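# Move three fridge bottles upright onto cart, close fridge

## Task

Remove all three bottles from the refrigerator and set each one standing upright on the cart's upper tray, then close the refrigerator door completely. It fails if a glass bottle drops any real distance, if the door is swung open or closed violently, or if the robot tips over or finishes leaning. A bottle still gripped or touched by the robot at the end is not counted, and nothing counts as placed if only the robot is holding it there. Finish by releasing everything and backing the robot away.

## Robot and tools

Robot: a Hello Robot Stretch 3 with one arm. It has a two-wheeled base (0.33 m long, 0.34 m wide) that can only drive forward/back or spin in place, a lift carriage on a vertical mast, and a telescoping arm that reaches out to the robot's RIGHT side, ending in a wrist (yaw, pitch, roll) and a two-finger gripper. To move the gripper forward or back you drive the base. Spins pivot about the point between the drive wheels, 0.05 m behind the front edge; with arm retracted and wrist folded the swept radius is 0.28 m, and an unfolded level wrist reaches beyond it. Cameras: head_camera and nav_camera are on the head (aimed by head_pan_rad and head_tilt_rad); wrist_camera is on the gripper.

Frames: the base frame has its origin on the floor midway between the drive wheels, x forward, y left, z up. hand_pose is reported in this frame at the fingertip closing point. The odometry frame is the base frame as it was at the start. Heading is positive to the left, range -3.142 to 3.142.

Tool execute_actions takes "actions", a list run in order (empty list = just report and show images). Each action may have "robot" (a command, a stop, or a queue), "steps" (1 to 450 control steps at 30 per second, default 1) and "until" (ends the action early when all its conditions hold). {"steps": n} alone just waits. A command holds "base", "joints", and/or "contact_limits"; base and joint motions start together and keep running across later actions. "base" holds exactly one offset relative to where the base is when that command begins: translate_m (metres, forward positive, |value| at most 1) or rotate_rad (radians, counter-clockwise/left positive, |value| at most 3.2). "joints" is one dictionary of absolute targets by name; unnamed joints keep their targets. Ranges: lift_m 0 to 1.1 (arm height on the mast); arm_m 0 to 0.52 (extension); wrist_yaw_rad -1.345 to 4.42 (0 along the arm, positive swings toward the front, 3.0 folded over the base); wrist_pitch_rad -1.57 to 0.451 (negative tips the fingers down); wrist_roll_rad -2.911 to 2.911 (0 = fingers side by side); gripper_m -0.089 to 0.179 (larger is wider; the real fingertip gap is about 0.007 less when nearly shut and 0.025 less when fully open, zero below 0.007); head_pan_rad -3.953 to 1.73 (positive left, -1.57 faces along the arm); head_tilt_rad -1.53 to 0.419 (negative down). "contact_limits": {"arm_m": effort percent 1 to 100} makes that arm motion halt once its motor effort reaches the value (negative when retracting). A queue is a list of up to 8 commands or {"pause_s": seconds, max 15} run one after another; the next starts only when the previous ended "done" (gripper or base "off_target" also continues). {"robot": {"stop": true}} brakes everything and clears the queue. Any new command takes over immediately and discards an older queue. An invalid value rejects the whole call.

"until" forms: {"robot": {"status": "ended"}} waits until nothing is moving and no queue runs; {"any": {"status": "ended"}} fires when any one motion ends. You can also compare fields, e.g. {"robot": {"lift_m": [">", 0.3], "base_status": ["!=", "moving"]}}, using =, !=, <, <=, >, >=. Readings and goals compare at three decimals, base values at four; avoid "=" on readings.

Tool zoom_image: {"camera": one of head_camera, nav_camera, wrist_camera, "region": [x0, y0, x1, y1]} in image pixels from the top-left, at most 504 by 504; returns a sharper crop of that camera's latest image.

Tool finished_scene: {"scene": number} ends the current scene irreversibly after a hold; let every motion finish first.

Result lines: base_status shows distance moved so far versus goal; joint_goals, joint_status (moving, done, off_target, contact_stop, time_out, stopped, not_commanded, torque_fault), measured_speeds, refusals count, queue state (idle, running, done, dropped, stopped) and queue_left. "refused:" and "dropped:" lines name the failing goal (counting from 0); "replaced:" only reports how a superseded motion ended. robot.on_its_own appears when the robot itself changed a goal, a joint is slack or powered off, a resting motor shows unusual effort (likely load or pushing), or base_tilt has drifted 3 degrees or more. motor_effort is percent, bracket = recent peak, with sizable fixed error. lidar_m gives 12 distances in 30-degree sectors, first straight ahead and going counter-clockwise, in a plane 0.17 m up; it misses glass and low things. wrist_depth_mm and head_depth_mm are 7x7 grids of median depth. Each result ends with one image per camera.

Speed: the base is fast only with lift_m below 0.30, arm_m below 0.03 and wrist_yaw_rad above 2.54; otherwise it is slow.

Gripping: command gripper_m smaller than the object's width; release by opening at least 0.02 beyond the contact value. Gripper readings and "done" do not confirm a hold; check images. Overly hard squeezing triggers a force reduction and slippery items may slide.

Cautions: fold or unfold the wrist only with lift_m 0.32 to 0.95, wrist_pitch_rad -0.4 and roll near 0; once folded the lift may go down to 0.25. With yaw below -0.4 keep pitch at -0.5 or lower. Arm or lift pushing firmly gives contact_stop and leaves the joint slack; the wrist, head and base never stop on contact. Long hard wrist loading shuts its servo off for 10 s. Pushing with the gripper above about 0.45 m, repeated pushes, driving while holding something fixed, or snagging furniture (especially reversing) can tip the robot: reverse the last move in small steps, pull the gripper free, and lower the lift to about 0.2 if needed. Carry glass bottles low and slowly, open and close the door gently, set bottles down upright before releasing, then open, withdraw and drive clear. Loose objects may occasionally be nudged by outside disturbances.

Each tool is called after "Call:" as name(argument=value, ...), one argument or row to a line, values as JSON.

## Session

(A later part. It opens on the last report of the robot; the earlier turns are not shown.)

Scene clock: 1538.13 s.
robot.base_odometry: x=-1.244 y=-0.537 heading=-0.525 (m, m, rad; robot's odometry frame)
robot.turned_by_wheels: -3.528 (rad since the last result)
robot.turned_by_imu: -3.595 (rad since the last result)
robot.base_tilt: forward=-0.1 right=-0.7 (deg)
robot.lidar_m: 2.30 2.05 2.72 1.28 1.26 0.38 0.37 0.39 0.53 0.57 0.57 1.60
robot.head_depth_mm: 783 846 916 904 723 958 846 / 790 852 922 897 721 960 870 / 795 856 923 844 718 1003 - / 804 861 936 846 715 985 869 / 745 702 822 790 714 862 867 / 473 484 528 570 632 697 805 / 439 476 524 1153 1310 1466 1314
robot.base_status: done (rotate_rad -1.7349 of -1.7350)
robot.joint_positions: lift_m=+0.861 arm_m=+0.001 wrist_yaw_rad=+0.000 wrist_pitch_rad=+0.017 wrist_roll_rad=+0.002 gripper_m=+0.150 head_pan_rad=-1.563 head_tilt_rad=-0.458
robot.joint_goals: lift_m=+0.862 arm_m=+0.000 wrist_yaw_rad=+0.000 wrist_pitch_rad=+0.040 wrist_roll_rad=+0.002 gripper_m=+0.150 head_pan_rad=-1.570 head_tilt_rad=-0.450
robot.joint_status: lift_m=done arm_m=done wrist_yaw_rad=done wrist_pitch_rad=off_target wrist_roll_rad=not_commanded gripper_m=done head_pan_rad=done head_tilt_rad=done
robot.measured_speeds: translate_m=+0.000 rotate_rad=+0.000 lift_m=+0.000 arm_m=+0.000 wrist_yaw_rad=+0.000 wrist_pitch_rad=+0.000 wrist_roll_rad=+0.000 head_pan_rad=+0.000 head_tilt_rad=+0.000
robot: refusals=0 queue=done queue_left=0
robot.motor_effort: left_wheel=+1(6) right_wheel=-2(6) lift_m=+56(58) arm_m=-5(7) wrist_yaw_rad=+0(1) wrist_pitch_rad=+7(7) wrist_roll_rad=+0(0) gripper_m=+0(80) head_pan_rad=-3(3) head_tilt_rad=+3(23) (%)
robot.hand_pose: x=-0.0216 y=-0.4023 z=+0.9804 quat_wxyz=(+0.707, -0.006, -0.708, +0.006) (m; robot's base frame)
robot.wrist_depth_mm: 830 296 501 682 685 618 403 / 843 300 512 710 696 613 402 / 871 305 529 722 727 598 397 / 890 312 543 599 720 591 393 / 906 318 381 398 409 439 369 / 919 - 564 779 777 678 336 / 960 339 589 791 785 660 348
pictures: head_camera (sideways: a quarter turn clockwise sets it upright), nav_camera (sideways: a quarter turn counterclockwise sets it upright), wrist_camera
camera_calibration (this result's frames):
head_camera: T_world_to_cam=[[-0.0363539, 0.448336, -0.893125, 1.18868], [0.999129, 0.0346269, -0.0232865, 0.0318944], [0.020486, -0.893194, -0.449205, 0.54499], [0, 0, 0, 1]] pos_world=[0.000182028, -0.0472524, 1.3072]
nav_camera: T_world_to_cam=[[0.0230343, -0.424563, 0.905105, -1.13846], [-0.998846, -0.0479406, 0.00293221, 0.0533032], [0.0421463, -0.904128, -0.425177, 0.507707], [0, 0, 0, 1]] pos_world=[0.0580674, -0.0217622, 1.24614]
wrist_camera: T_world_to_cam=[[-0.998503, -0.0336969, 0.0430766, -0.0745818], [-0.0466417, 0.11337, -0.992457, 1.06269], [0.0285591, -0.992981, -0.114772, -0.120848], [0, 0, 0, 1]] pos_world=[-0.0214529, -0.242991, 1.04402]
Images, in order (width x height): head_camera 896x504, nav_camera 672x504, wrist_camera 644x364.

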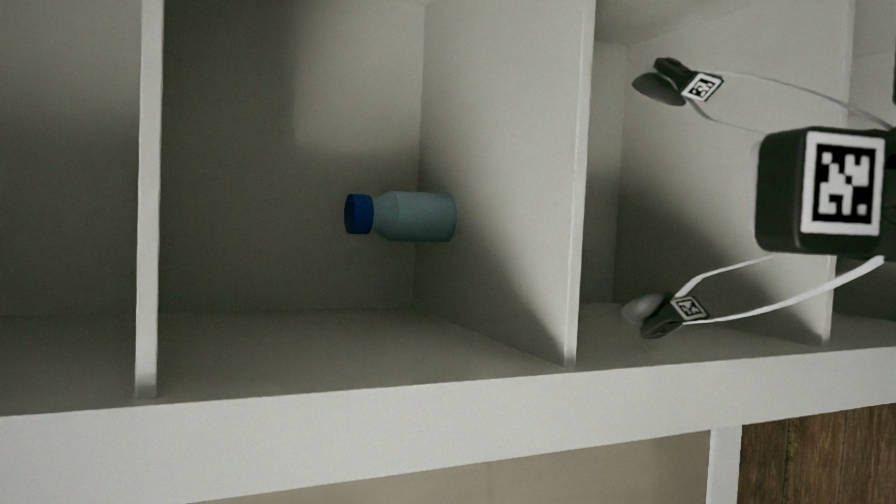

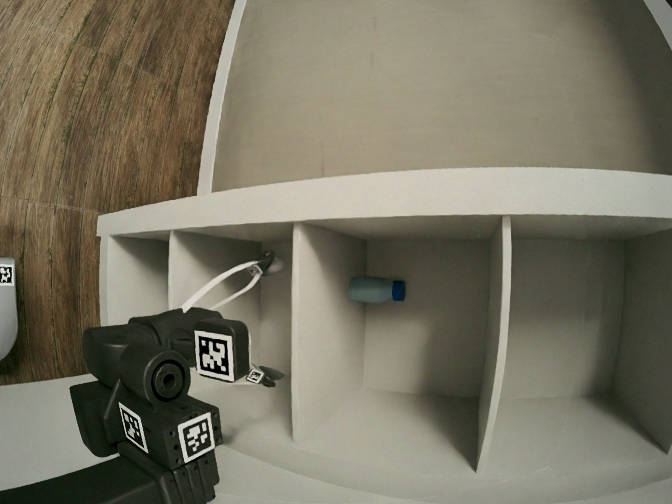

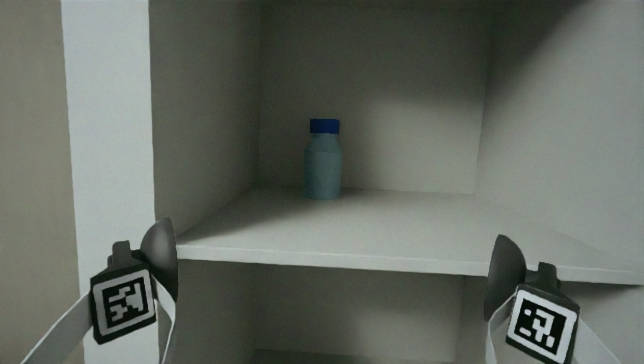

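Call:
execute_actions(
  actions=[
    {"robot": {"base": {"translate_m": 0.012}, "joints": {"arm_m": 0.4}}, "steps": 200, "until": {"robot": {"status": "ended"}}},
  ],
)

Scene clock: 1558.37 s.
robot.base_odometry: x=-1.234 y=-0.543 heading=-0.525 (m, m, rad; robot's odometry frame)
robot.turned_by_wheels: +0.000 (rad since the last result)
robot.turned_by_imu: +0.001 (rad since the last result)
robot.base_tilt: forward=-0.2 right=-0.7 (deg)
robot.lidar_m: 2.30 2.04 2.72 1.29 1.27 0.39 0.38 0.40 0.55 0.57 0.57 1.60
robot.head_depth_mm: 783 846 918 904 690 - 849 / 786 851 921 968 1139 991 869 / 793 858 920 972 1142 986 870 / 798 865 941 871 714 982 868 / 686 646 754 779 680 891 836 / 447 478 519 566 622 697 827 / 439 480 536 1178 1314 1466 1308
robot.base_status: done (translate_m +0.0120 of +0.0120)
robot.joint_positions: lift_m=+0.861 arm_m=+0.400 wrist_yaw_rad=+0.000 wrist_pitch_rad=+0.018 wrist_roll_rad=+0.002 gripper_m=+0.150 head_pan_rad=-1.563 head_tilt_rad=-0.458
robot.joint_goals: lift_m=+0.862 arm_m=+0.400 wrist_yaw_rad=+0.000 wrist_pitch_rad=+0.040 wrist_roll_rad=+0.002 gripper_m=+0.150 head_pan_rad=-1.570 head_tilt_rad=-0.450
robot.joint_status: lift_m=done arm_m=done wrist_yaw_rad=done wrist_pitch_rad=off_target wrist_roll_rad=not_commanded gripper_m=done head_pan_rad=done head_tilt_rad=done
robot.measured_speeds: translate_m=+0.000 rotate_rad=+0.000 lift_m=+0.000 arm_m=+0.000 wrist_yaw_rad=+0.000 wrist_pitch_rad=+0.000 wrist_roll_rad=+0.000 head_pan_rad=+0.000 head_tilt_rad=+0.000
robot: refusals=0 queue=done queue_left=0
robot.motor_effort: left_wheel=+1(7) right_wheel=-2(4) lift_m=+55(55) arm_m=+3(3) wrist_yaw_rad=+0(0) wrist_pitch_rad=+7(7) wrist_roll_rad=+0(0) gripper_m=+0(0) head_pan_rad=-3(3) head_tilt_rad=+3(3) (%)
robot.hand_pose: x=-0.0216 y=-0.8014 z=+0.9805 quat_wxyz=(+0.707, -0.006, -0.708, +0.006) (m; robot's base frame)
robot.wrist_depth_mm: 180 244 320 318 316 313 309 / 182 247 327 323 319 320 315 / 184 252 336 202 327 326 322 / 186 255 343 199 333 333 330 / 186 241 350 199 344 341 336 / 184 - 254 204 267 272 284 / - 180 191 195 200 198 215
pictures: head_camera (sideways: a quarter turn clockwise sets it upright), nav_camera (sideways: a quarter turn counterclockwise sets it upright), wrist_camera
camera_calibration (this result's frames):
head_camera: T_world_to_cam=[[-0.036354, 0.448333, -0.893127, 1.18868], [0.999129, 0.034627, -0.0232866, 0.0318945], [0.0204862, -0.893196, -0.449201, 0.544985], [0, 0, 0, 1]] pos_world=[0.00018204, -0.0472524, 1.3072]
nav_camera: T_world_to_cam=[[0.0230344, -0.424559, 0.905107, -1.13847], [-0.998846, -0.0479408, 0.00293237, 0.053303], [0.0421466, -0.90413, -0.425174, 0.507702], [0, 0, 0, 1]] pos_world=[0.0580674, -0.0217624, 1.24614]
wrist_camera: T_world_to_cam=[[-0.998503, -0.0336808, 0.0430896, -0.088033], [-0.046642, 0.112997, -0.9925, 1.10778], [0.0285592, -0.993024, -0.114399, -0.517502], [0, 0, 0, 1]] pos_world=[-0.0214529, -0.642032, 1.04406]
Images, in order (width x height): head_camera 896x504, nav_camera 672x504, wrist_camera 644x364.

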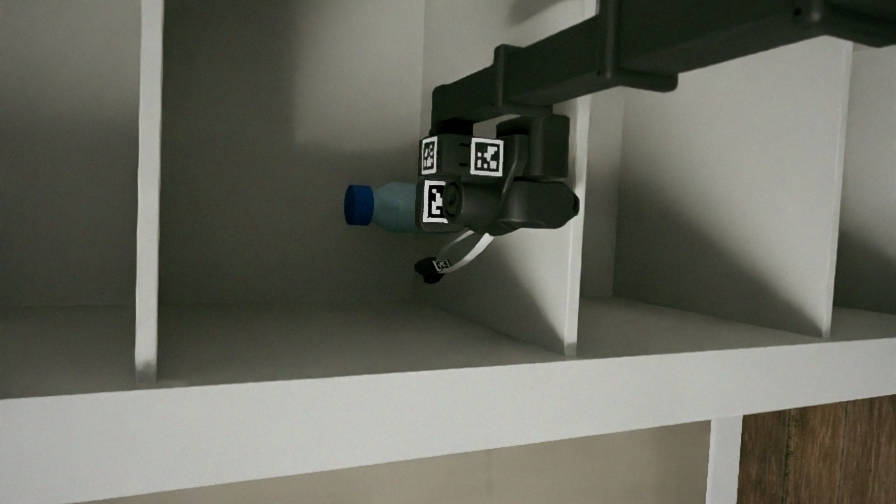

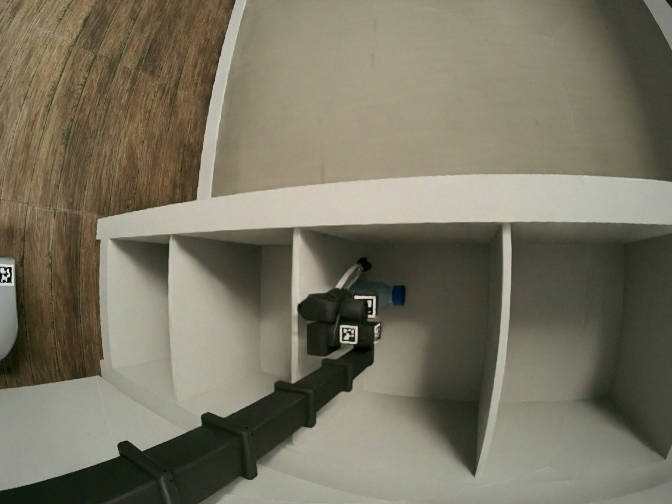

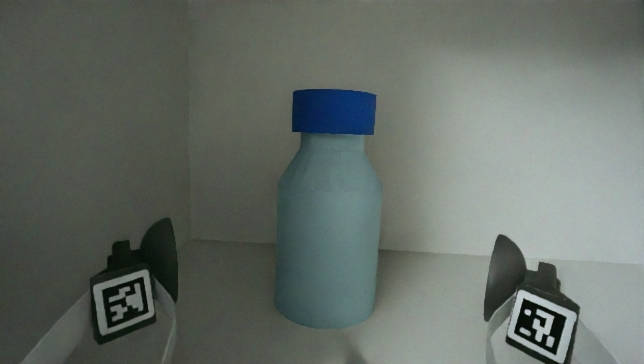

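Call:
execute_actions(
  actions=[
    {"robot": {"joints": {"arm_m": 0.494}}, "steps": 100, "until": {"robot": {"status": "ended"}}},
  ],
)

Scene clock: 1568.43 s.
robot.base_odometry: x=-1.234 y=-0.543 heading=-0.525 (m, m, rad; robot's odometry frame)
robot.turned_by_wheels: +0.000 (rad since the last result)
robot.turned_by_imu: +0.000 (rad since the last result)
robot.base_tilt: forward=-0.2 right=-0.7 (deg)
robot.lidar_m: 2.29 2.04 2.74 1.28 1.27 0.39 0.38 0.40 0.55 0.57 0.57 1.61
robot.head_depth_mm: 785 847 914 901 689 - 870 / 789 854 923 972 922 990 871 / 791 858 920 - 717 981 874 / 800 863 935 865 714 981 870 / 687 648 755 776 681 890 835 / 447 477 520 565 622 697 824 / 439 481 536 1177 1323 1469 1307
robot.base_status: done (translate_m +0.0120 of +0.0120)
robot.joint_positions: lift_m=+0.861 arm_m=+0.494 wrist_yaw_rad=+0.000 wrist_pitch_rad=+0.018 wrist_roll_rad=+0.002 gripper_m=+0.150 head_pan_rad=-1.563 head_tilt_rad=-0.458
robot.joint_goals: lift_m=+0.862 arm_m=+0.494 wrist_yaw_rad=+0.000 wrist_pitch_rad=+0.040 wrist_roll_rad=+0.002 gripper_m=+0.150 head_pan_rad=-1.570 head_tilt_rad=-0.450
robot.joint_status: lift_m=done arm_m=done wrist_yaw_rad=done wrist_pitch_rad=off_target wrist_roll_rad=not_commanded gripper_m=done head_pan_rad=done head_tilt_rad=done
robot.measured_speeds: translate_m=+0.000 rotate_rad=+0.000 lift_m=+0.000 arm_m=+0.000 wrist_yaw_rad=+0.000 wrist_pitch_rad=+0.000 wrist_roll_rad=+0.000 head_pan_rad=+0.000 head_tilt_rad=+0.000
robot: refusals=0 queue=done queue_left=0
robot.motor_effort: left_wheel=+1(1) right_wheel=-2(2) lift_m=+56(56) arm_m=+3(3) wrist_yaw_rad=+0(1) wrist_pitch_rad=+7(7) wrist_roll_rad=+0(0) gripper_m=+1(0) head_pan_rad=-3(2) head_tilt_rad=+2(3) (%)
robot.hand_pose: x=-0.0216 y=-0.8954 z=+0.9805 quat_wxyz=(+0.707, -0.006, -0.708, +0.006) (m; robot's base frame)
robot.wrist_depth_mm: 179 233 232 230 227 225 224 / 180 236 237 100 230 231 229 / 181 243 242 105 236 236 232 / 184 248 251 109 241 241 237 / 185 237 254 101 114 245 244 / 182 - 224 101 118 251 249 / - 179 173 104 181 197 214
pictures: head_camera (sideways: a quarter turn clockwise sets it upright), nav_camera (sideways: a quarter turn counterclockwise sets it upright), wrist_camera
camera_calibration (this result's frames):
head_camera: T_world_to_cam=[[-0.036354, 0.448331, -0.893128, 1.18869], [0.999129, 0.0346271, -0.0232867, 0.0318946], [0.0204863, -0.893197, -0.449199, 0.544983], [0, 0, 0, 1]] pos_world=[0.000182045, -0.0472524, 1.3072]
nav_camera: T_world_to_cam=[[0.0230344, -0.424558, 0.905108, -1.13847], [-0.998846, -0.0479409, 0.00293244, 0.0533029], [0.0421467, -0.904131, -0.425172, 0.5077], [0, 0, 0, 1]] pos_world=[0.0580674, -0.0217625, 1.24614]
wrist_camera: T_world_to_cam=[[-0.998503, -0.033681, 0.0430897, -0.0911991], [-0.0466422, 0.112997, -0.9925, 1.1184], [0.0285594, -0.993024, -0.114398, -0.610843], [0, 0, 0, 1]] pos_world=[-0.0214529, -0.736029, 1.04406]
Images, in order (width x height): head_camera 896x504, nav_camera 672x504, wrist_camera 644x364.

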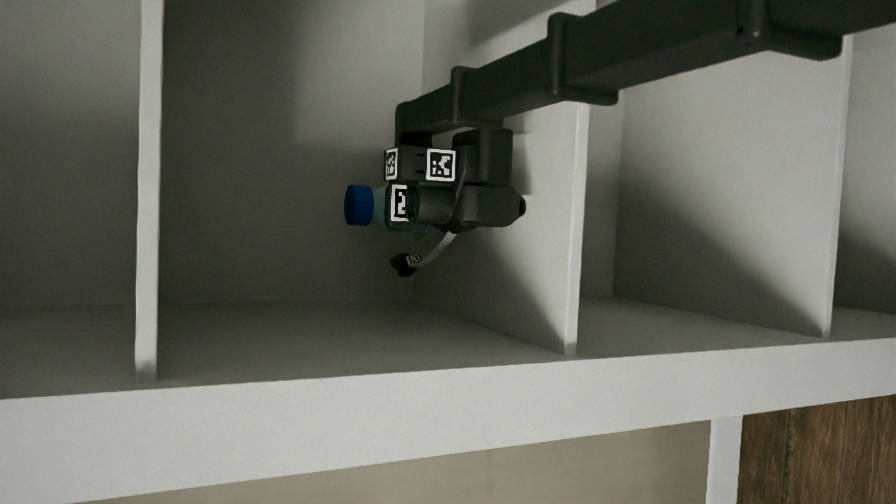

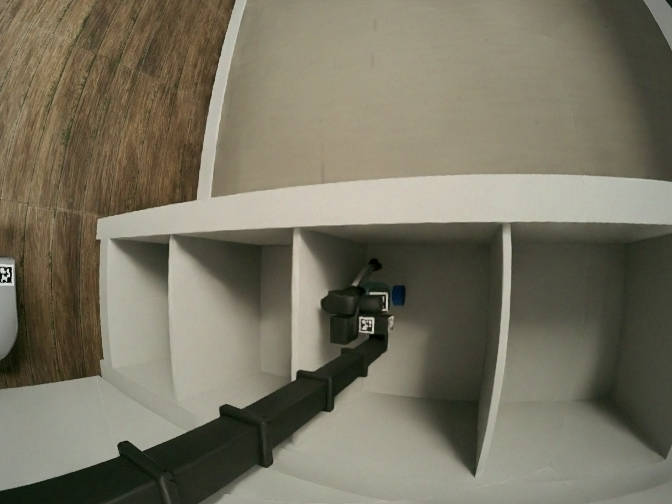

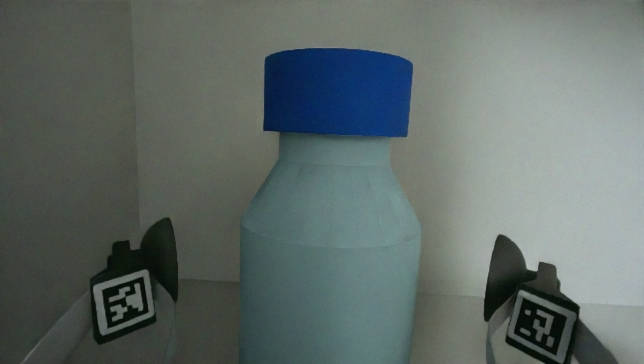

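Call:
execute_actions(
  actions=[
    {"robot": {"joints": {"gripper_m": 0.028}}, "steps": 90, "until": {"robot": {"status": "ended"}}},
    {"steps": 8},
    {"robot": {"joints": {"lift_m": 0.885}}, "steps": 90, "until": {"robot": {"status": "ended"}}},
  ],
)

Scene clock: 1577.50 s.
robot.base_odometry: x=-1.234 y=-0.543 heading=-0.525 (m, m, rad; robot's odometry frame)
robot.turned_by_wheels: +0.000 (rad since the last result)
robot.turned_by_imu: +0.000 (rad since the last result)
robot.base_tilt: forward=-0.2 right=-0.7 (deg)
robot.lidar_m: 2.29 2.04 2.73 1.29 1.27 0.39 0.38 0.40 0.55 0.57 0.57 1.60
robot.head_depth_mm: 786 844 920 929 - 955 836 / 790 850 922 - 1127 991 871 / 791 859 918 - 718 989 871 / 801 863 932 865 717 982 867 / 686 645 751 779 682 890 835 / 446 479 519 564 623 700 825 / 439 480 535 1181 1326 1459 1304
robot.base_status: done (translate_m +0.0120 of +0.0120)
robot.joint_positions: lift_m=+0.884 arm_m=+0.494 wrist_yaw_rad=+0.002 wrist_pitch_rad=-0.019 wrist_roll_rad=+0.002 gripper_m=+0.029 head_pan_rad=-1.563 head_tilt_rad=-0.458
robot.joint_goals: lift_m=+0.885 arm_m=+0.494 wrist_yaw_rad=+0.000 wrist_pitch_rad=+0.040 wrist_roll_rad=+0.002 gripper_m=+0.028 head_pan_rad=-1.570 head_tilt_rad=-0.450
robot.joint_status: lift_m=done arm_m=done wrist_yaw_rad=done wrist_pitch_rad=off_target wrist_roll_rad=not_commanded gripper_m=done head_pan_rad=done head_tilt_rad=done
robot.measured_speeds: translate_m=+0.000 rotate_rad=+0.000 lift_m=+0.000 arm_m=+0.000 wrist_yaw_rad=+0.000 wrist_pitch_rad=+0.000 wrist_roll_rad=+0.000 head_pan_rad=+0.000 head_tilt_rad=+0.000
robot: refusals=0 queue=done queue_left=0
robot.motor_effort: left_wheel=+3(4) right_wheel=-3(3) lift_m=+60(60) arm_m=+2(3) wrist_yaw_rad=-1(1) wrist_pitch_rad=+17(19) wrist_roll_rad=+0(0) gripper_m=-20(93) head_pan_rad=-3(3) head_tilt_rad=+4(3) (%)
robot.hand_pose: x=-0.0210 y=-0.8945 z=+0.9940 quat_wxyz=(+0.707, +0.007, -0.708, -0.006) (m; robot's base frame)
robot.wrist_depth_mm: 177 227 227 226 223 221 218 / 179 234 234 102 226 228 225 / 181 242 243 107 233 233 231 / 182 248 249 110 239 239 239 / 185 254 253 102 112 246 244 / 185 238 111 102 107 255 251 / 185 204 159 104 113 222 224
pictures: head_camera (sideways: a quarter turn clockwise sets it upright), nav_camera (sideways: a quarter turn counterclockwise sets it upright), wrist_camera
camera_calibration (this result's frames):
head_camera: T_world_to_cam=[[-0.0363541, 0.448331, -0.893128, 1.18869], [0.999129, 0.0346272, -0.0232867, 0.0318946], [0.0204864, -0.893197, -0.449199, 0.544983], [0, 0, 0, 1]] pos_world=[0.000182051, -0.0472524, 1.3072]
nav_camera: T_world_to_cam=[[0.0230345, -0.424558, 0.905108, -1.13847], [-0.998846, -0.047941, 0.00293244, 0.0533029], [0.0421468, -0.904131, -0.425172, 0.5077], [0, 0, 0, 1]] pos_world=[0.0580674, -0.0217625, 1.24614]
wrist_camera: T_world_to_cam=[[-0.998428, -0.0373045, 0.0418218, -0.0932003], [-0.0469369, 0.148885, -0.98774, 1.15912], [0.0306205, -0.988151, -0.150402, -0.568269], [0, 0, 0, 1]] pos_world=[-0.0212476, -0.737588, 1.06334]
Images, in order (width x height): head_camera 896x504, nav_camera 672x504, wrist_camera 644x364.

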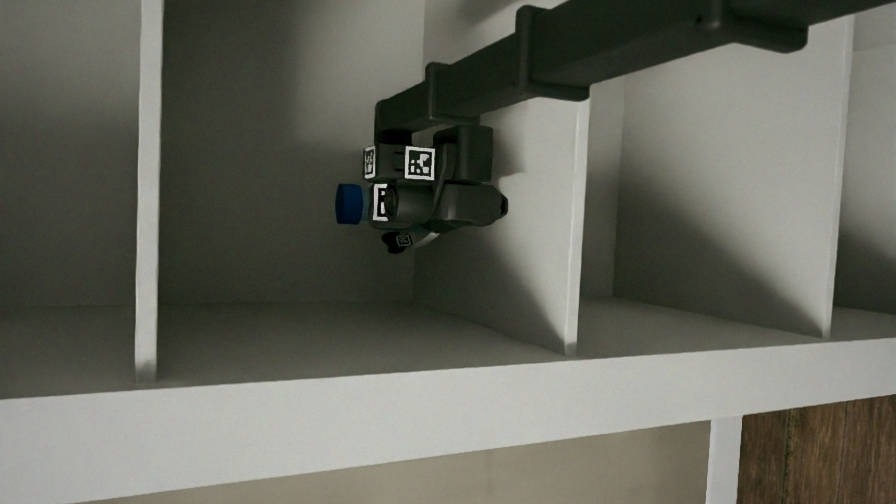

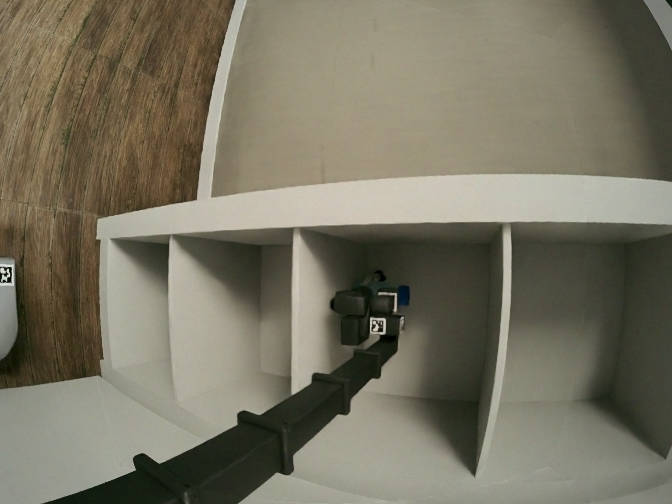

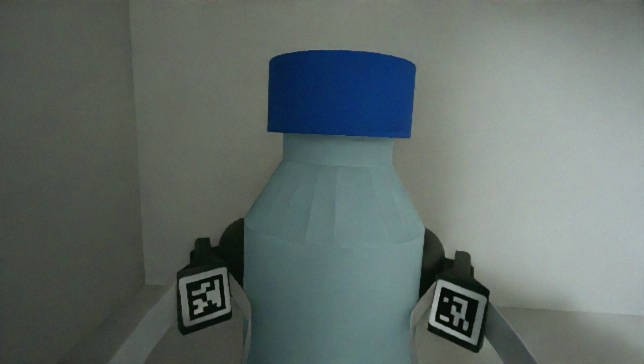

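Call:
execute_actions(
  actions=[
    {"robot": {"joints": {"arm_m": 0.0}}, "steps": 200, "until": {"robot": {"arm_m": ["<", 0.06]}}},
    {"robot": {"base": {"rotate_rad": 2.023}}, "steps": 300, "until": {"robot": {"status": "ended"}}},
    {"robot": {"base": {"translate_m": 0.795}, "joints": {"head_tilt_rad": -0.85}}, "steps": 450, "until": {"robot": {"status": "ended"}}},
    {"robot": {"base": {"rotate_rad": 1.506}}, "steps": 300, "until": {"robot": {"status": "ended"}}},
  ],
)

Scene clock: 1635.37 s.
robot.base_odometry: x=-1.176 y=+0.250 heading=+3.004 (m, m, rad; robot's odometry frame)
robot.turned_by_wheels: +3.529 (rad since the last result)
robot.turned_by_imu: +3.598 (rad since the last result)
robot.base_tilt: forward=-0.2 right=-0.8 (deg)
robot.lidar_m: 2.15 1.96 0.59 1.36 2.33 2.18 2.64 2.07 0.49 0.47 2.29 2.12
robot.head_depth_mm: 1600 1008 815 650 - - - / 1690 951 824 633 975 - 1069 / 1752 1030 385 405 - - 1089 / 1875 1025 826 616 907 1188 1109 / 1980 2248 2051 1654 1430 1264 1110 / 2081 2417 2141 1743 1465 1262 1108 / 2208 2532 2125 1736 1460 1254 1109
robot.base_status: done (rotate_rad +1.5059 of +1.5060)
robot.joint_positions: lift_m=+0.884 arm_m=+0.001 wrist_yaw_rad=+0.000 wrist_pitch_rad=-0.020 wrist_roll_rad=+0.002 gripper_m=+0.029 head_pan_rad=-1.563 head_tilt_rad=-0.840
robot.joint_goals: lift_m=+0.885 arm_m=+0.000 wrist_yaw_rad=+0.000 wrist_pitch_rad=+0.040 wrist_roll_rad=+0.002 gripper_m=+0.028 head_pan_rad=-1.570 head_tilt_rad=-0.850
robot.joint_status: lift_m=done arm_m=done wrist_yaw_rad=done wrist_pitch_rad=off_target wrist_roll_rad=not_commanded gripper_m=done head_pan_rad=done head_tilt_rad=done
robot.measured_speeds: translate_m=+0.000 rotate_rad=+0.000 lift_m=+0.000 arm_m=+0.000 wrist_yaw_rad=+0.000 wrist_pitch_rad=+0.000 wrist_roll_rad=+0.000 head_pan_rad=+0.000 head_tilt_rad=+0.000
robot: refusals=0 queue=done queue_left=0
robot.motor_effort: left_wheel=-2(7) right_wheel=+0(4) lift_m=+60(60) arm_m=-5(6) wrist_yaw_rad=-1(1) wrist_pitch_rad=+18(18) wrist_roll_rad=-1(0) gripper_m=-19(19) head_pan_rad=-3(3) head_tilt_rad=-5(24) (%)
robot.hand_pose: x=-0.0214 y=-0.4014 z=+0.9936 quat_wxyz=(+0.707, +0.008, -0.708, -0.007) (m; robot's base frame)
robot.wrist_depth_mm: - - - - - - - / - - - 102 - - - / - - - 107 - - - / - - - 110 - - - / - - - 102 111 - - / - - 111 102 107 535 - / - - 207 105 113 428 399
pictures: head_camera (sideways: a quarter turn clockwise sets it upright), nav_camera (sideways: a quarter turn counterclockwise sets it upright), wrist_camera
camera_calibration (this result's frames):
head_camera: T_world_to_cam=[[-0.0385672, 0.748643, -0.66185, 0.887211], [0.99908, 0.0413274, -0.0114713, 0.0165039], [0.0187646, -0.661684, -0.749548, 0.935713], [0, 0, 0, 1]] pos_world=[0.000170283, -0.0457404, 1.28875]
nav_camera: T_world_to_cam=[[0.0252936, -0.731048, 0.681857, -0.847435], [-0.99886, -0.0461043, -0.0123775, 0.0732324], [0.0404851, -0.680767, -0.73138, 0.906069], [0, 0, 0, 1]] pos_world=[0.0579013, 0.000682803, 1.24142]
wrist_camera: T_world_to_cam=[[-0.998479, -0.0359918, 0.0417564, -0.0745494], [-0.0467255, 0.150603, -0.987489, 1.08571], [0.0292528, -0.987939, -0.152056, -0.079343], [0, 0, 0, 1]] pos_world=[-0.0213848, -0.24458, 1.06317]
Images, in order (width x height): head_camera 896x504, nav_camera 672x504, wrist_camera 644x364.

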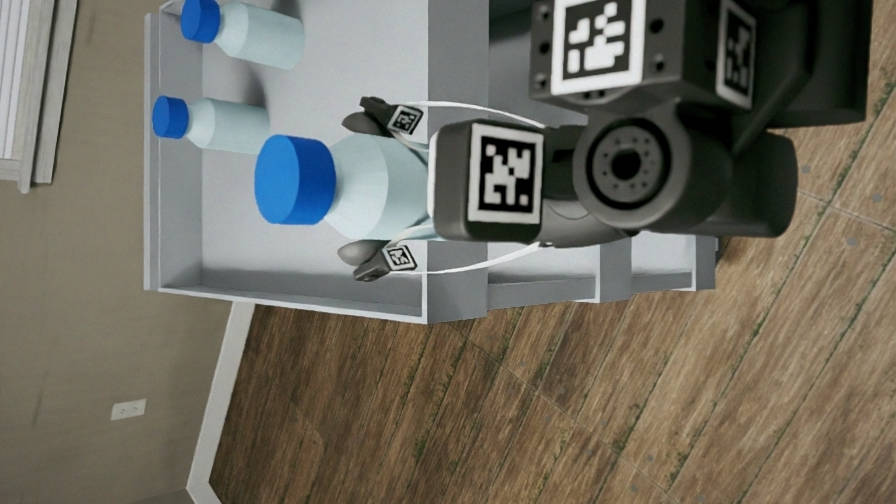

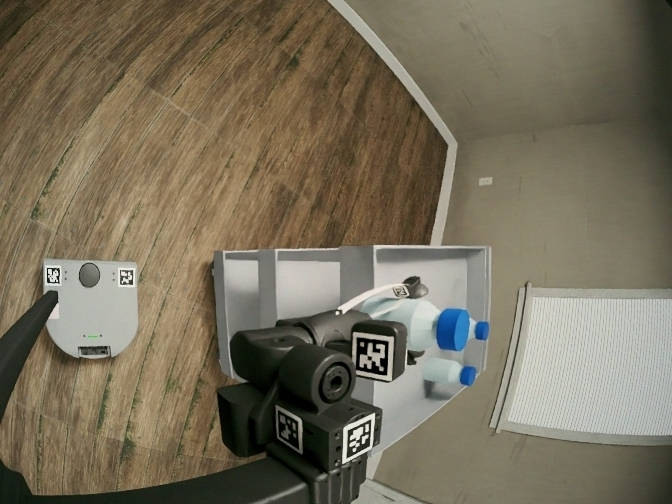

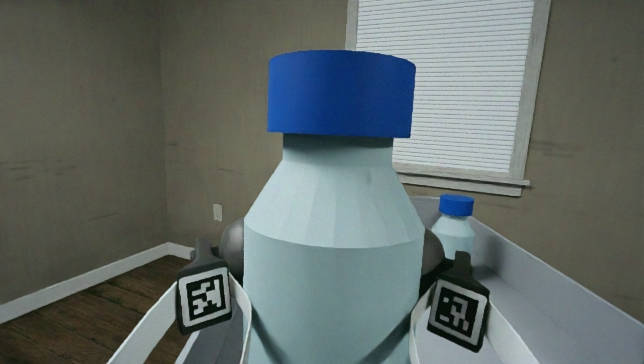

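Call:
execute_actions(
  actions=[
    {"robot": {"base": {"translate_m": 0.015}, "joints": {"arm_m": 0.435}}, "steps": 200, "until": {"robot": {"status": "ended"}}},
    {"robot": {"joints": {"lift_m": 0.75}}, "steps": 200, "until": {"robot": {"status": "ended"}}},
  ],
)

Scene clock: 1657.07 s.
robot.base_odometry: x=-1.191 y=+0.252 heading=+3.004 (m, m, rad; robot's odometry frame)
robot.turned_by_wheels: +0.000 (rad since the last result)
robot.turned_by_imu: +0.001 (rad since the last result)
robot.base_tilt: forward=-0.2 right=-0.7 (deg)
robot.lidar_m: 2.14 1.95 0.59 1.36 2.34 2.19 2.66 2.08 0.49 0.46 2.27 2.10
robot.head_depth_mm: 1610 1008 815 649 - - - / 1691 878 - 651 920 1190 1114 / 1773 1032 - 651 927 1182 1110 / 1887 1029 823 652 907 1188 1113 / 1969 2283 2114 1694 1463 1263 1110 / 2085 2449 2127 1738 1470 1265 1105 / 2225 2548 2137 1746 1460 1263 1104
robot.base_status: done (translate_m +0.0150 of +0.0150)
robot.joint_positions: lift_m=+0.751 arm_m=+0.435 wrist_yaw_rad=+0.000 wrist_pitch_rad=-0.021 wrist_roll_rad=+0.002 gripper_m=+0.029 head_pan_rad=-1.563 head_tilt_rad=-0.840
robot.joint_goals: lift_m=+0.750 arm_m=+0.435 wrist_yaw_rad=+0.000 wrist_pitch_rad=+0.040 wrist_roll_rad=+0.002 gripper_m=+0.028 head_pan_rad=-1.570 head_tilt_rad=-0.850
robot.joint_status: lift_m=done arm_m=done wrist_yaw_rad=done wrist_pitch_rad=off_target wrist_roll_rad=not_commanded gripper_m=done head_pan_rad=done head_tilt_rad=done
robot.measured_speeds: translate_m=+0.000 rotate_rad=+0.000 lift_m=+0.000 arm_m=+0.000 wrist_yaw_rad=+0.000 wrist_pitch_rad=+0.000 wrist_roll_rad=+0.000 head_pan_rad=+0.000 head_tilt_rad=+0.000
robot: refusals=0 queue=done queue_left=0
robot.motor_effort: left_wheel=-2(5) right_wheel=+0(4) lift_m=+23(61) arm_m=+3(4) wrist_yaw_rad=-1(0) wrist_pitch_rad=+18(18) wrist_roll_rad=+0(0) gripper_m=-19(19) head_pan_rad=-3(3) head_tilt_rad=-4(4) (%)
robot.hand_pose: x=-0.0214 y=-0.8354 z=+0.8598 quat_wxyz=(+0.707, +0.008, -0.708, -0.008) (m; robot's base frame)
robot.wrist_depth_mm: - - - - - - - / - - - 101 - - - / - - - 107 - 195 - / - - 389 110 398 197 398 / - 218 290 102 112 194 360 / 147 191 111 102 107 195 271 / 144 182 156 105 113 197 215
pictures: head_camera (sideways: a quarter turn clockwise sets it upright), nav_camera (sideways: a quarter turn counterclockwise sets it upright), wrist_camera
camera_calibration (this result's frames):
head_camera: T_world_to_cam=[[-0.0385678, 0.748723, -0.66176, 0.887093], [0.99908, 0.0413288, -0.0114672, 0.0164985], [0.0187639, -0.661593, -0.749628, 0.935817], [0, 0, 0, 1]] pos_world=[0.000170271, -0.0457388, 1.28875]
nav_camera: T_world_to_cam=[[0.0252942, -0.73113, 0.681769, -0.84732], [-0.99886, -0.0461028, -0.0123821, 0.0732385], [0.0404844, -0.680679, -0.731462, 0.906176], [0, 0, 0, 1]] pos_world=[0.0579013, 0.000690095, 1.24142]
wrist_camera: T_world_to_cam=[[-0.998479, -0.0360115, 0.0417391, -0.0845862], [-0.0467254, 0.151076, -0.987417, 1.01928], [0.0292526, -0.987866, -0.152529, -0.528027], [0, 0, 0, 1]] pos_world=[-0.0213848, -0.678656, 0.92945]
Images, in order (width x height): head_camera 896x504, nav_camera 672x504, wrist_camera 644x364.

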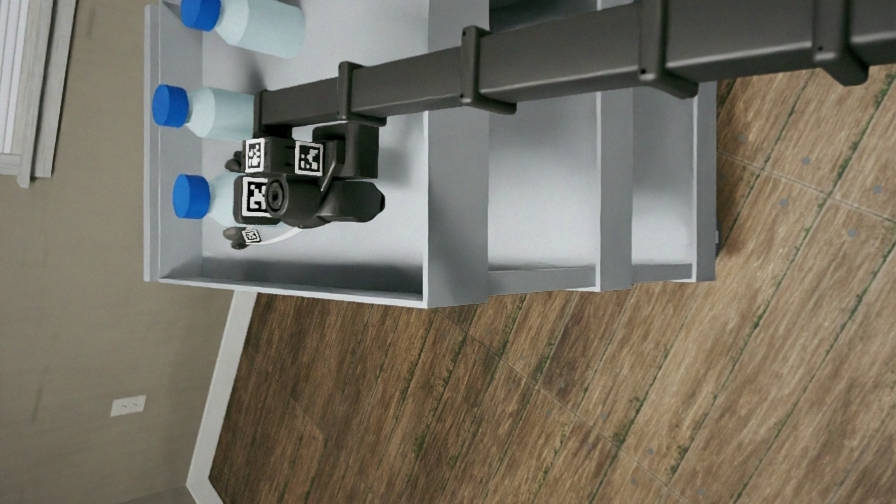

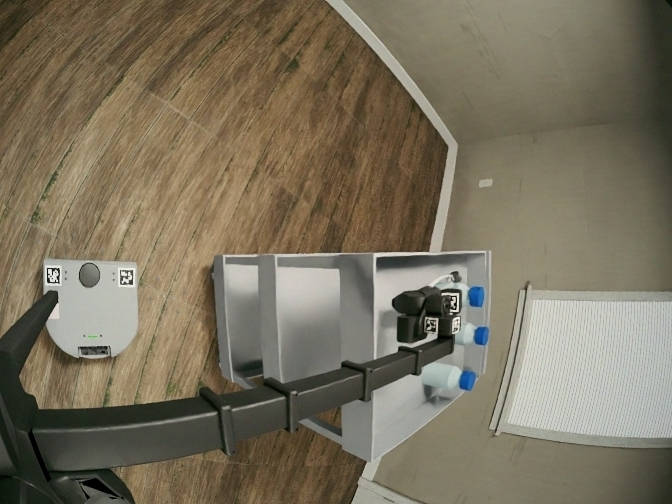

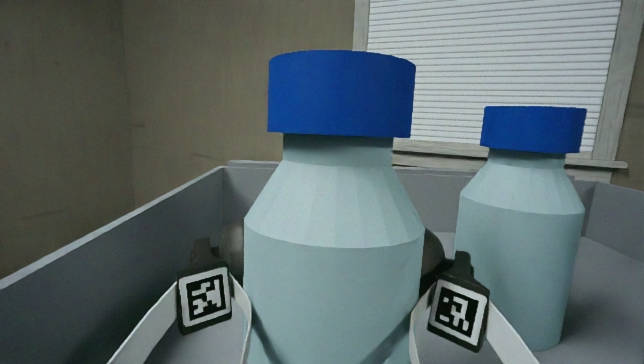

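Call:
execute_actions(
  actions=[
    {"robot": {"joints": {"lift_m": 0.74}}, "steps": 100, "until": {"robot": {"status": "ended"}}},
  ],
)

Scene clock: 1680.27 s.
robot.base_odometry: x=-1.191 y=+0.252 heading=+3.004 (m, m, rad; robot's odometry frame)
robot.turned_by_wheels: +0.000 (rad since the last result)
robot.turned_by_imu: +0.000 (rad since the last result)
robot.base_tilt: forward=-0.2 right=-0.6 (deg)
robot.lidar_m: 2.14 1.95 0.59 1.35 2.33 2.20 2.66 2.08 0.49 0.46 2.27 2.11
robot.head_depth_mm: 1622 1018 816 650 947 - - / 1705 879 - 653 929 1185 1106 / 1789 1012 - 653 927 1184 1108 / 1862 1032 811 652 907 1186 1107 / 1965 2299 2141 1689 1460 1262 1111 / 2073 2419 2134 1729 1460 1269 1109 / 2214 2538 2132 1747 1461 1262 1108
robot.base_status: done (translate_m +0.0150 of +0.0150)
robot.joint_positions: lift_m=+0.741 arm_m=+0.435 wrist_yaw_rad=+0.000 wrist_pitch_rad=-0.009 wrist_roll_rad=+0.002 gripper_m=+0.029 head_pan_rad=-1.563 head_tilt_rad=-0.840
robot.joint_goals: lift_m=+0.740 arm_m=+0.435 wrist_yaw_rad=+0.000 wrist_pitch_rad=+0.040 wrist_roll_rad=+0.002 gripper_m=+0.028 head_pan_rad=-1.570 head_tilt_rad=-0.850
robot.joint_status: lift_m=done arm_m=done wrist_yaw_rad=done wrist_pitch_rad=off_target wrist_roll_rad=not_commanded gripper_m=done head_pan_rad=done head_tilt_rad=done
robot.measured_speeds: translate_m=+0.000 rotate_rad=+0.000 lift_m=+0.000 arm_m=+0.000 wrist_yaw_rad=+0.000 wrist_pitch_rad=+0.000 wrist_roll_rad=+0.000 head_pan_rad=+0.000 head_tilt_rad=+0.000
robot: refusals=0 queue=done queue_left=0
robot.motor_effort: left_wheel=-2(2) right_wheel=+0(0) lift_m=+21(23) arm_m=+3(3) wrist_yaw_rad=+0(0) wrist_pitch_rad=+15(18) wrist_roll_rad=+0(0) gripper_m=-20(19) head_pan_rad=-3(3) head_tilt_rad=-4(4) (%)
robot.hand_pose: x=-0.0214 y=-0.8358 z=+0.8528 quat_wxyz=(+0.707, +0.004, -0.708, -0.003) (m; robot's base frame)
robot.wrist_depth_mm: - - - - - - - / - - - 101 116 - - / - - - 106 - 197 - / - - 390 109 398 197 398 / - 202 293 102 111 193 348 / 143 190 111 102 107 194 262 / 144 179 151 104 113 195 204
pictures: head_camera (sideways: a quarter turn clockwise sets it upright), nav_camera (sideways: a quarter turn counterclockwise sets it upright), wrist_camera
camera_calibration (this result's frames):
head_camera: T_world_to_cam=[[-0.0385683, 0.748817, -0.661654, 0.886955], [0.99908, 0.0413301, -0.0114624, 0.0164923], [0.018763, -0.661487, -0.749722, 0.935939], [0, 0, 0, 1]] pos_world=[0.000170247, -0.0457369, 1.28874]
nav_camera: T_world_to_cam=[[0.0252947, -0.731226, 0.681666, -0.847185], [-0.99886, -0.0461008, -0.0123876, 0.0732456], [0.0404835, -0.680575, -0.731559, 0.906301], [0, 0, 0, 1]] pos_world=[0.0579012, 0.000698653, 1.24142]
wrist_camera: T_world_to_cam=[[-0.998481, -0.0354841, 0.0421509, -0.084229], [-0.0467167, 0.139616, -0.989103, 1.00433], [0.0292125, -0.98957, -0.141061, -0.540632], [0, 0, 0, 1]] pos_world=[-0.021389, -0.678202, 0.920671]
Images, in order (width x height): head_camera 896x504, nav_camera 672x504, wrist_camera 644x364.

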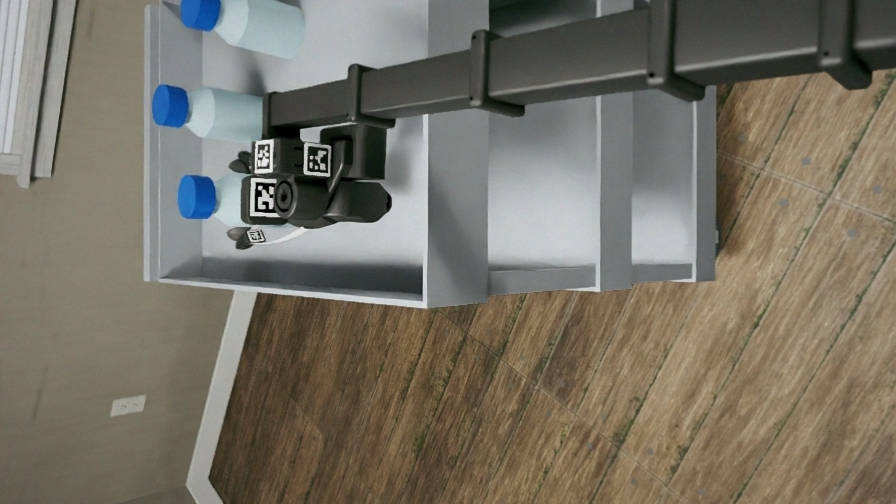

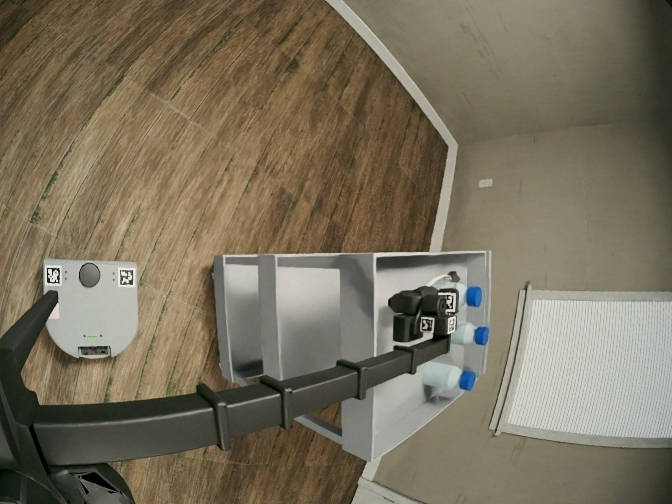

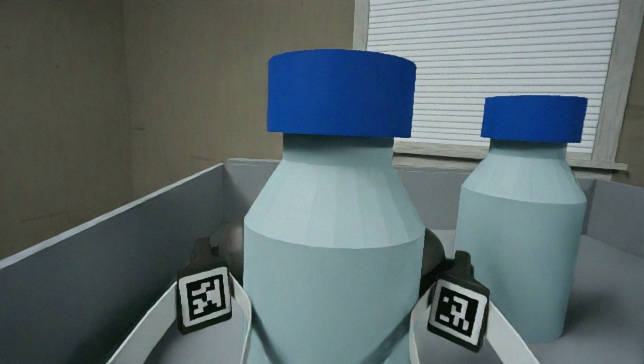

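Call:
execute_actions(
  actions=[
    {"robot": {"joints": {"lift_m": 0.735}}, "steps": 60, "until": {"robot": {"status": "ended"}}},
    {"robot": {"joints": {"gripper_m": 0.118}}, "steps": 90, "until": {"robot": {"status": "ended"}}},
  ],
)

Scene clock: 1688.57 s.
robot.base_odometry: x=-1.191 y=+0.252 heading=+3.004 (m, m, rad; robot's odometry frame)
robot.turned_by_wheels: +0.000 (rad since the last result)
robot.turned_by_imu: +0.000 (rad since the last result)
robot.base_tilt: forward=-0.2 right=-0.7 (deg)
robot.lidar_m: 2.13 1.96 0.59 1.36 2.33 2.20 2.66 2.08 0.49 0.47 2.27 2.10
robot.head_depth_mm: 1617 1012 812 651 948 - - / 1701 881 888 651 929 1181 1101 / 1790 1012 - 652 928 1187 1109 / 1883 1024 809 652 905 1179 1111 / 1969 2281 2133 1692 1463 1259 1107 / 2084 2417 2115 1738 1461 1266 1112 / 2190 2532 2126 1743 1467 1256 1108
robot.base_status: done (translate_m +0.0150 of +0.0150)
robot.joint_positions: lift_m=+0.736 arm_m=+0.435 wrist_yaw_rad=+0.000 wrist_pitch_rad=+0.016 wrist_roll_rad=+0.002 gripper_m=+0.118 head_pan_rad=-1.563 head_tilt_rad=-0.840
robot.joint_goals: lift_m=+0.735 arm_m=+0.435 wrist_yaw_rad=+0.000 wrist_pitch_rad=+0.040 wrist_roll_rad=+0.002 gripper_m=+0.118 head_pan_rad=-1.570 head_tilt_rad=-0.850
robot.joint_status: lift_m=done arm_m=done wrist_yaw_rad=done wrist_pitch_rad=off_target wrist_roll_rad=not_commanded gripper_m=done head_pan_rad=done head_tilt_rad=done
robot.measured_speeds: translate_m=+0.000 rotate_rad=+0.000 lift_m=+0.000 arm_m=+0.000 wrist_yaw_rad=+0.000 wrist_pitch_rad=+0.000 wrist_roll_rad=+0.000 head_pan_rad=+0.000 head_tilt_rad=+0.000
robot: refusals=0 queue=done queue_left=0
robot.motor_effort: left_wheel=-2(2) right_wheel=+0(0) lift_m=+19(20) arm_m=+3(3) wrist_yaw_rad=+0(0) wrist_pitch_rad=+7(15) wrist_roll_rad=+0(0) gripper_m=+0(79) head_pan_rad=-3(3) head_tilt_rad=-4(4) (%)
robot.hand_pose: x=-0.0214 y=-0.8363 z=+0.8543 quat_wxyz=(+0.707, -0.005, -0.708, +0.005) (m; robot's base frame)
robot.wrist_depth_mm: - - - - - - - / - - - 101 - - - / - - - 103 - 196 - / - - 393 109 393 197 - / - 203 288 103 114 191 362 / 144 177 125 101 111 190 268 / 141 183 177 104 119 194 212
pictures: head_camera (sideways: a quarter turn clockwise sets it upright), nav_camera (sideways: a quarter turn counterclockwise sets it upright), wrist_camera
camera_calibration (this result's frames):
head_camera: T_world_to_cam=[[-0.0385684, 0.748817, -0.661654, 0.886955], [0.99908, 0.0413303, -0.0114624, 0.0164923], [0.0187631, -0.661487, -0.749722, 0.935939], [0, 0, 0, 1]] pos_world=[0.000170252, -0.0457369, 1.28874]
nav_camera: T_world_to_cam=[[0.0252948, -0.731226, 0.681666, -0.847185], [-0.99886, -0.0461009, -0.0123876, 0.0732456], [0.0404836, -0.680575, -0.731559, 0.906301], [0, 0, 0, 1]] pos_world=[0.0579012, 0.000698652, 1.24142]
wrist_camera: T_world_to_cam=[[-0.998481, -0.034416, 0.0430222, -0.0841633], [-0.046711, 0.114754, -0.992295, 0.987816], [0.0292139, -0.992798, -0.116187, -0.56495], [0, 0, 0, 1]] pos_world=[-0.0213892, -0.677133, 0.918186]
Images, in order (width x height): head_camera 896x504, nav_camera 672x504, wrist_camera 644x364.

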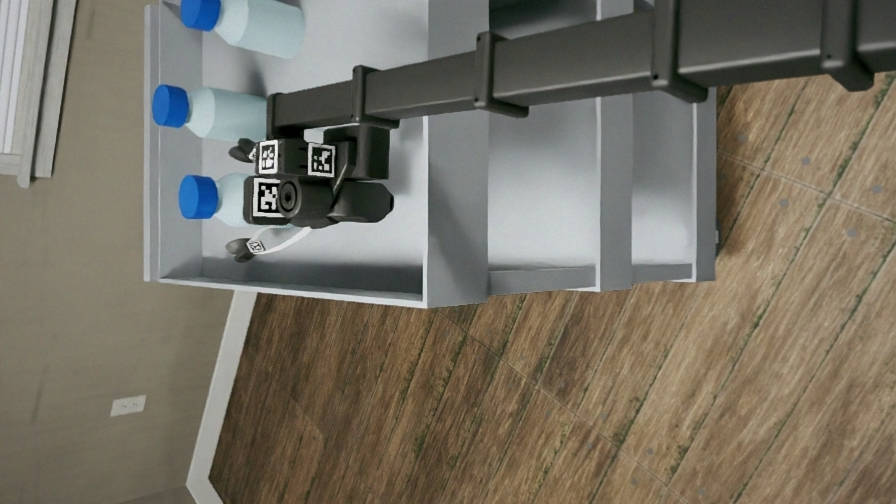

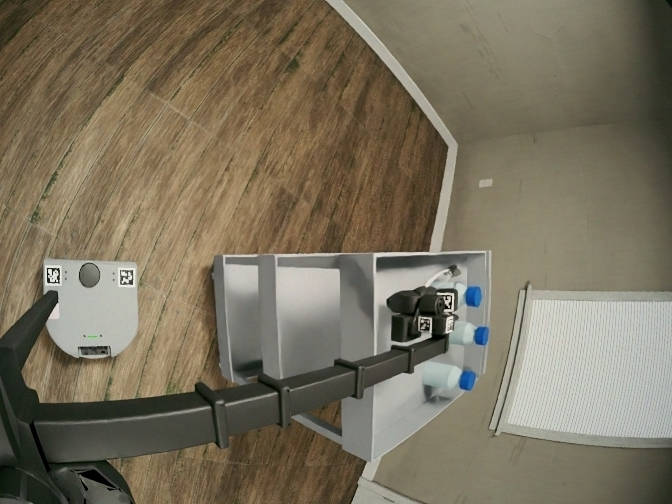

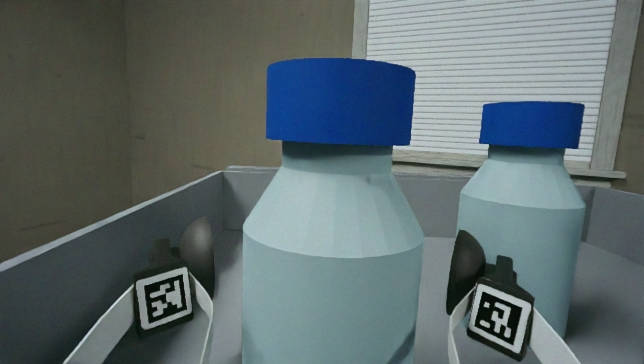

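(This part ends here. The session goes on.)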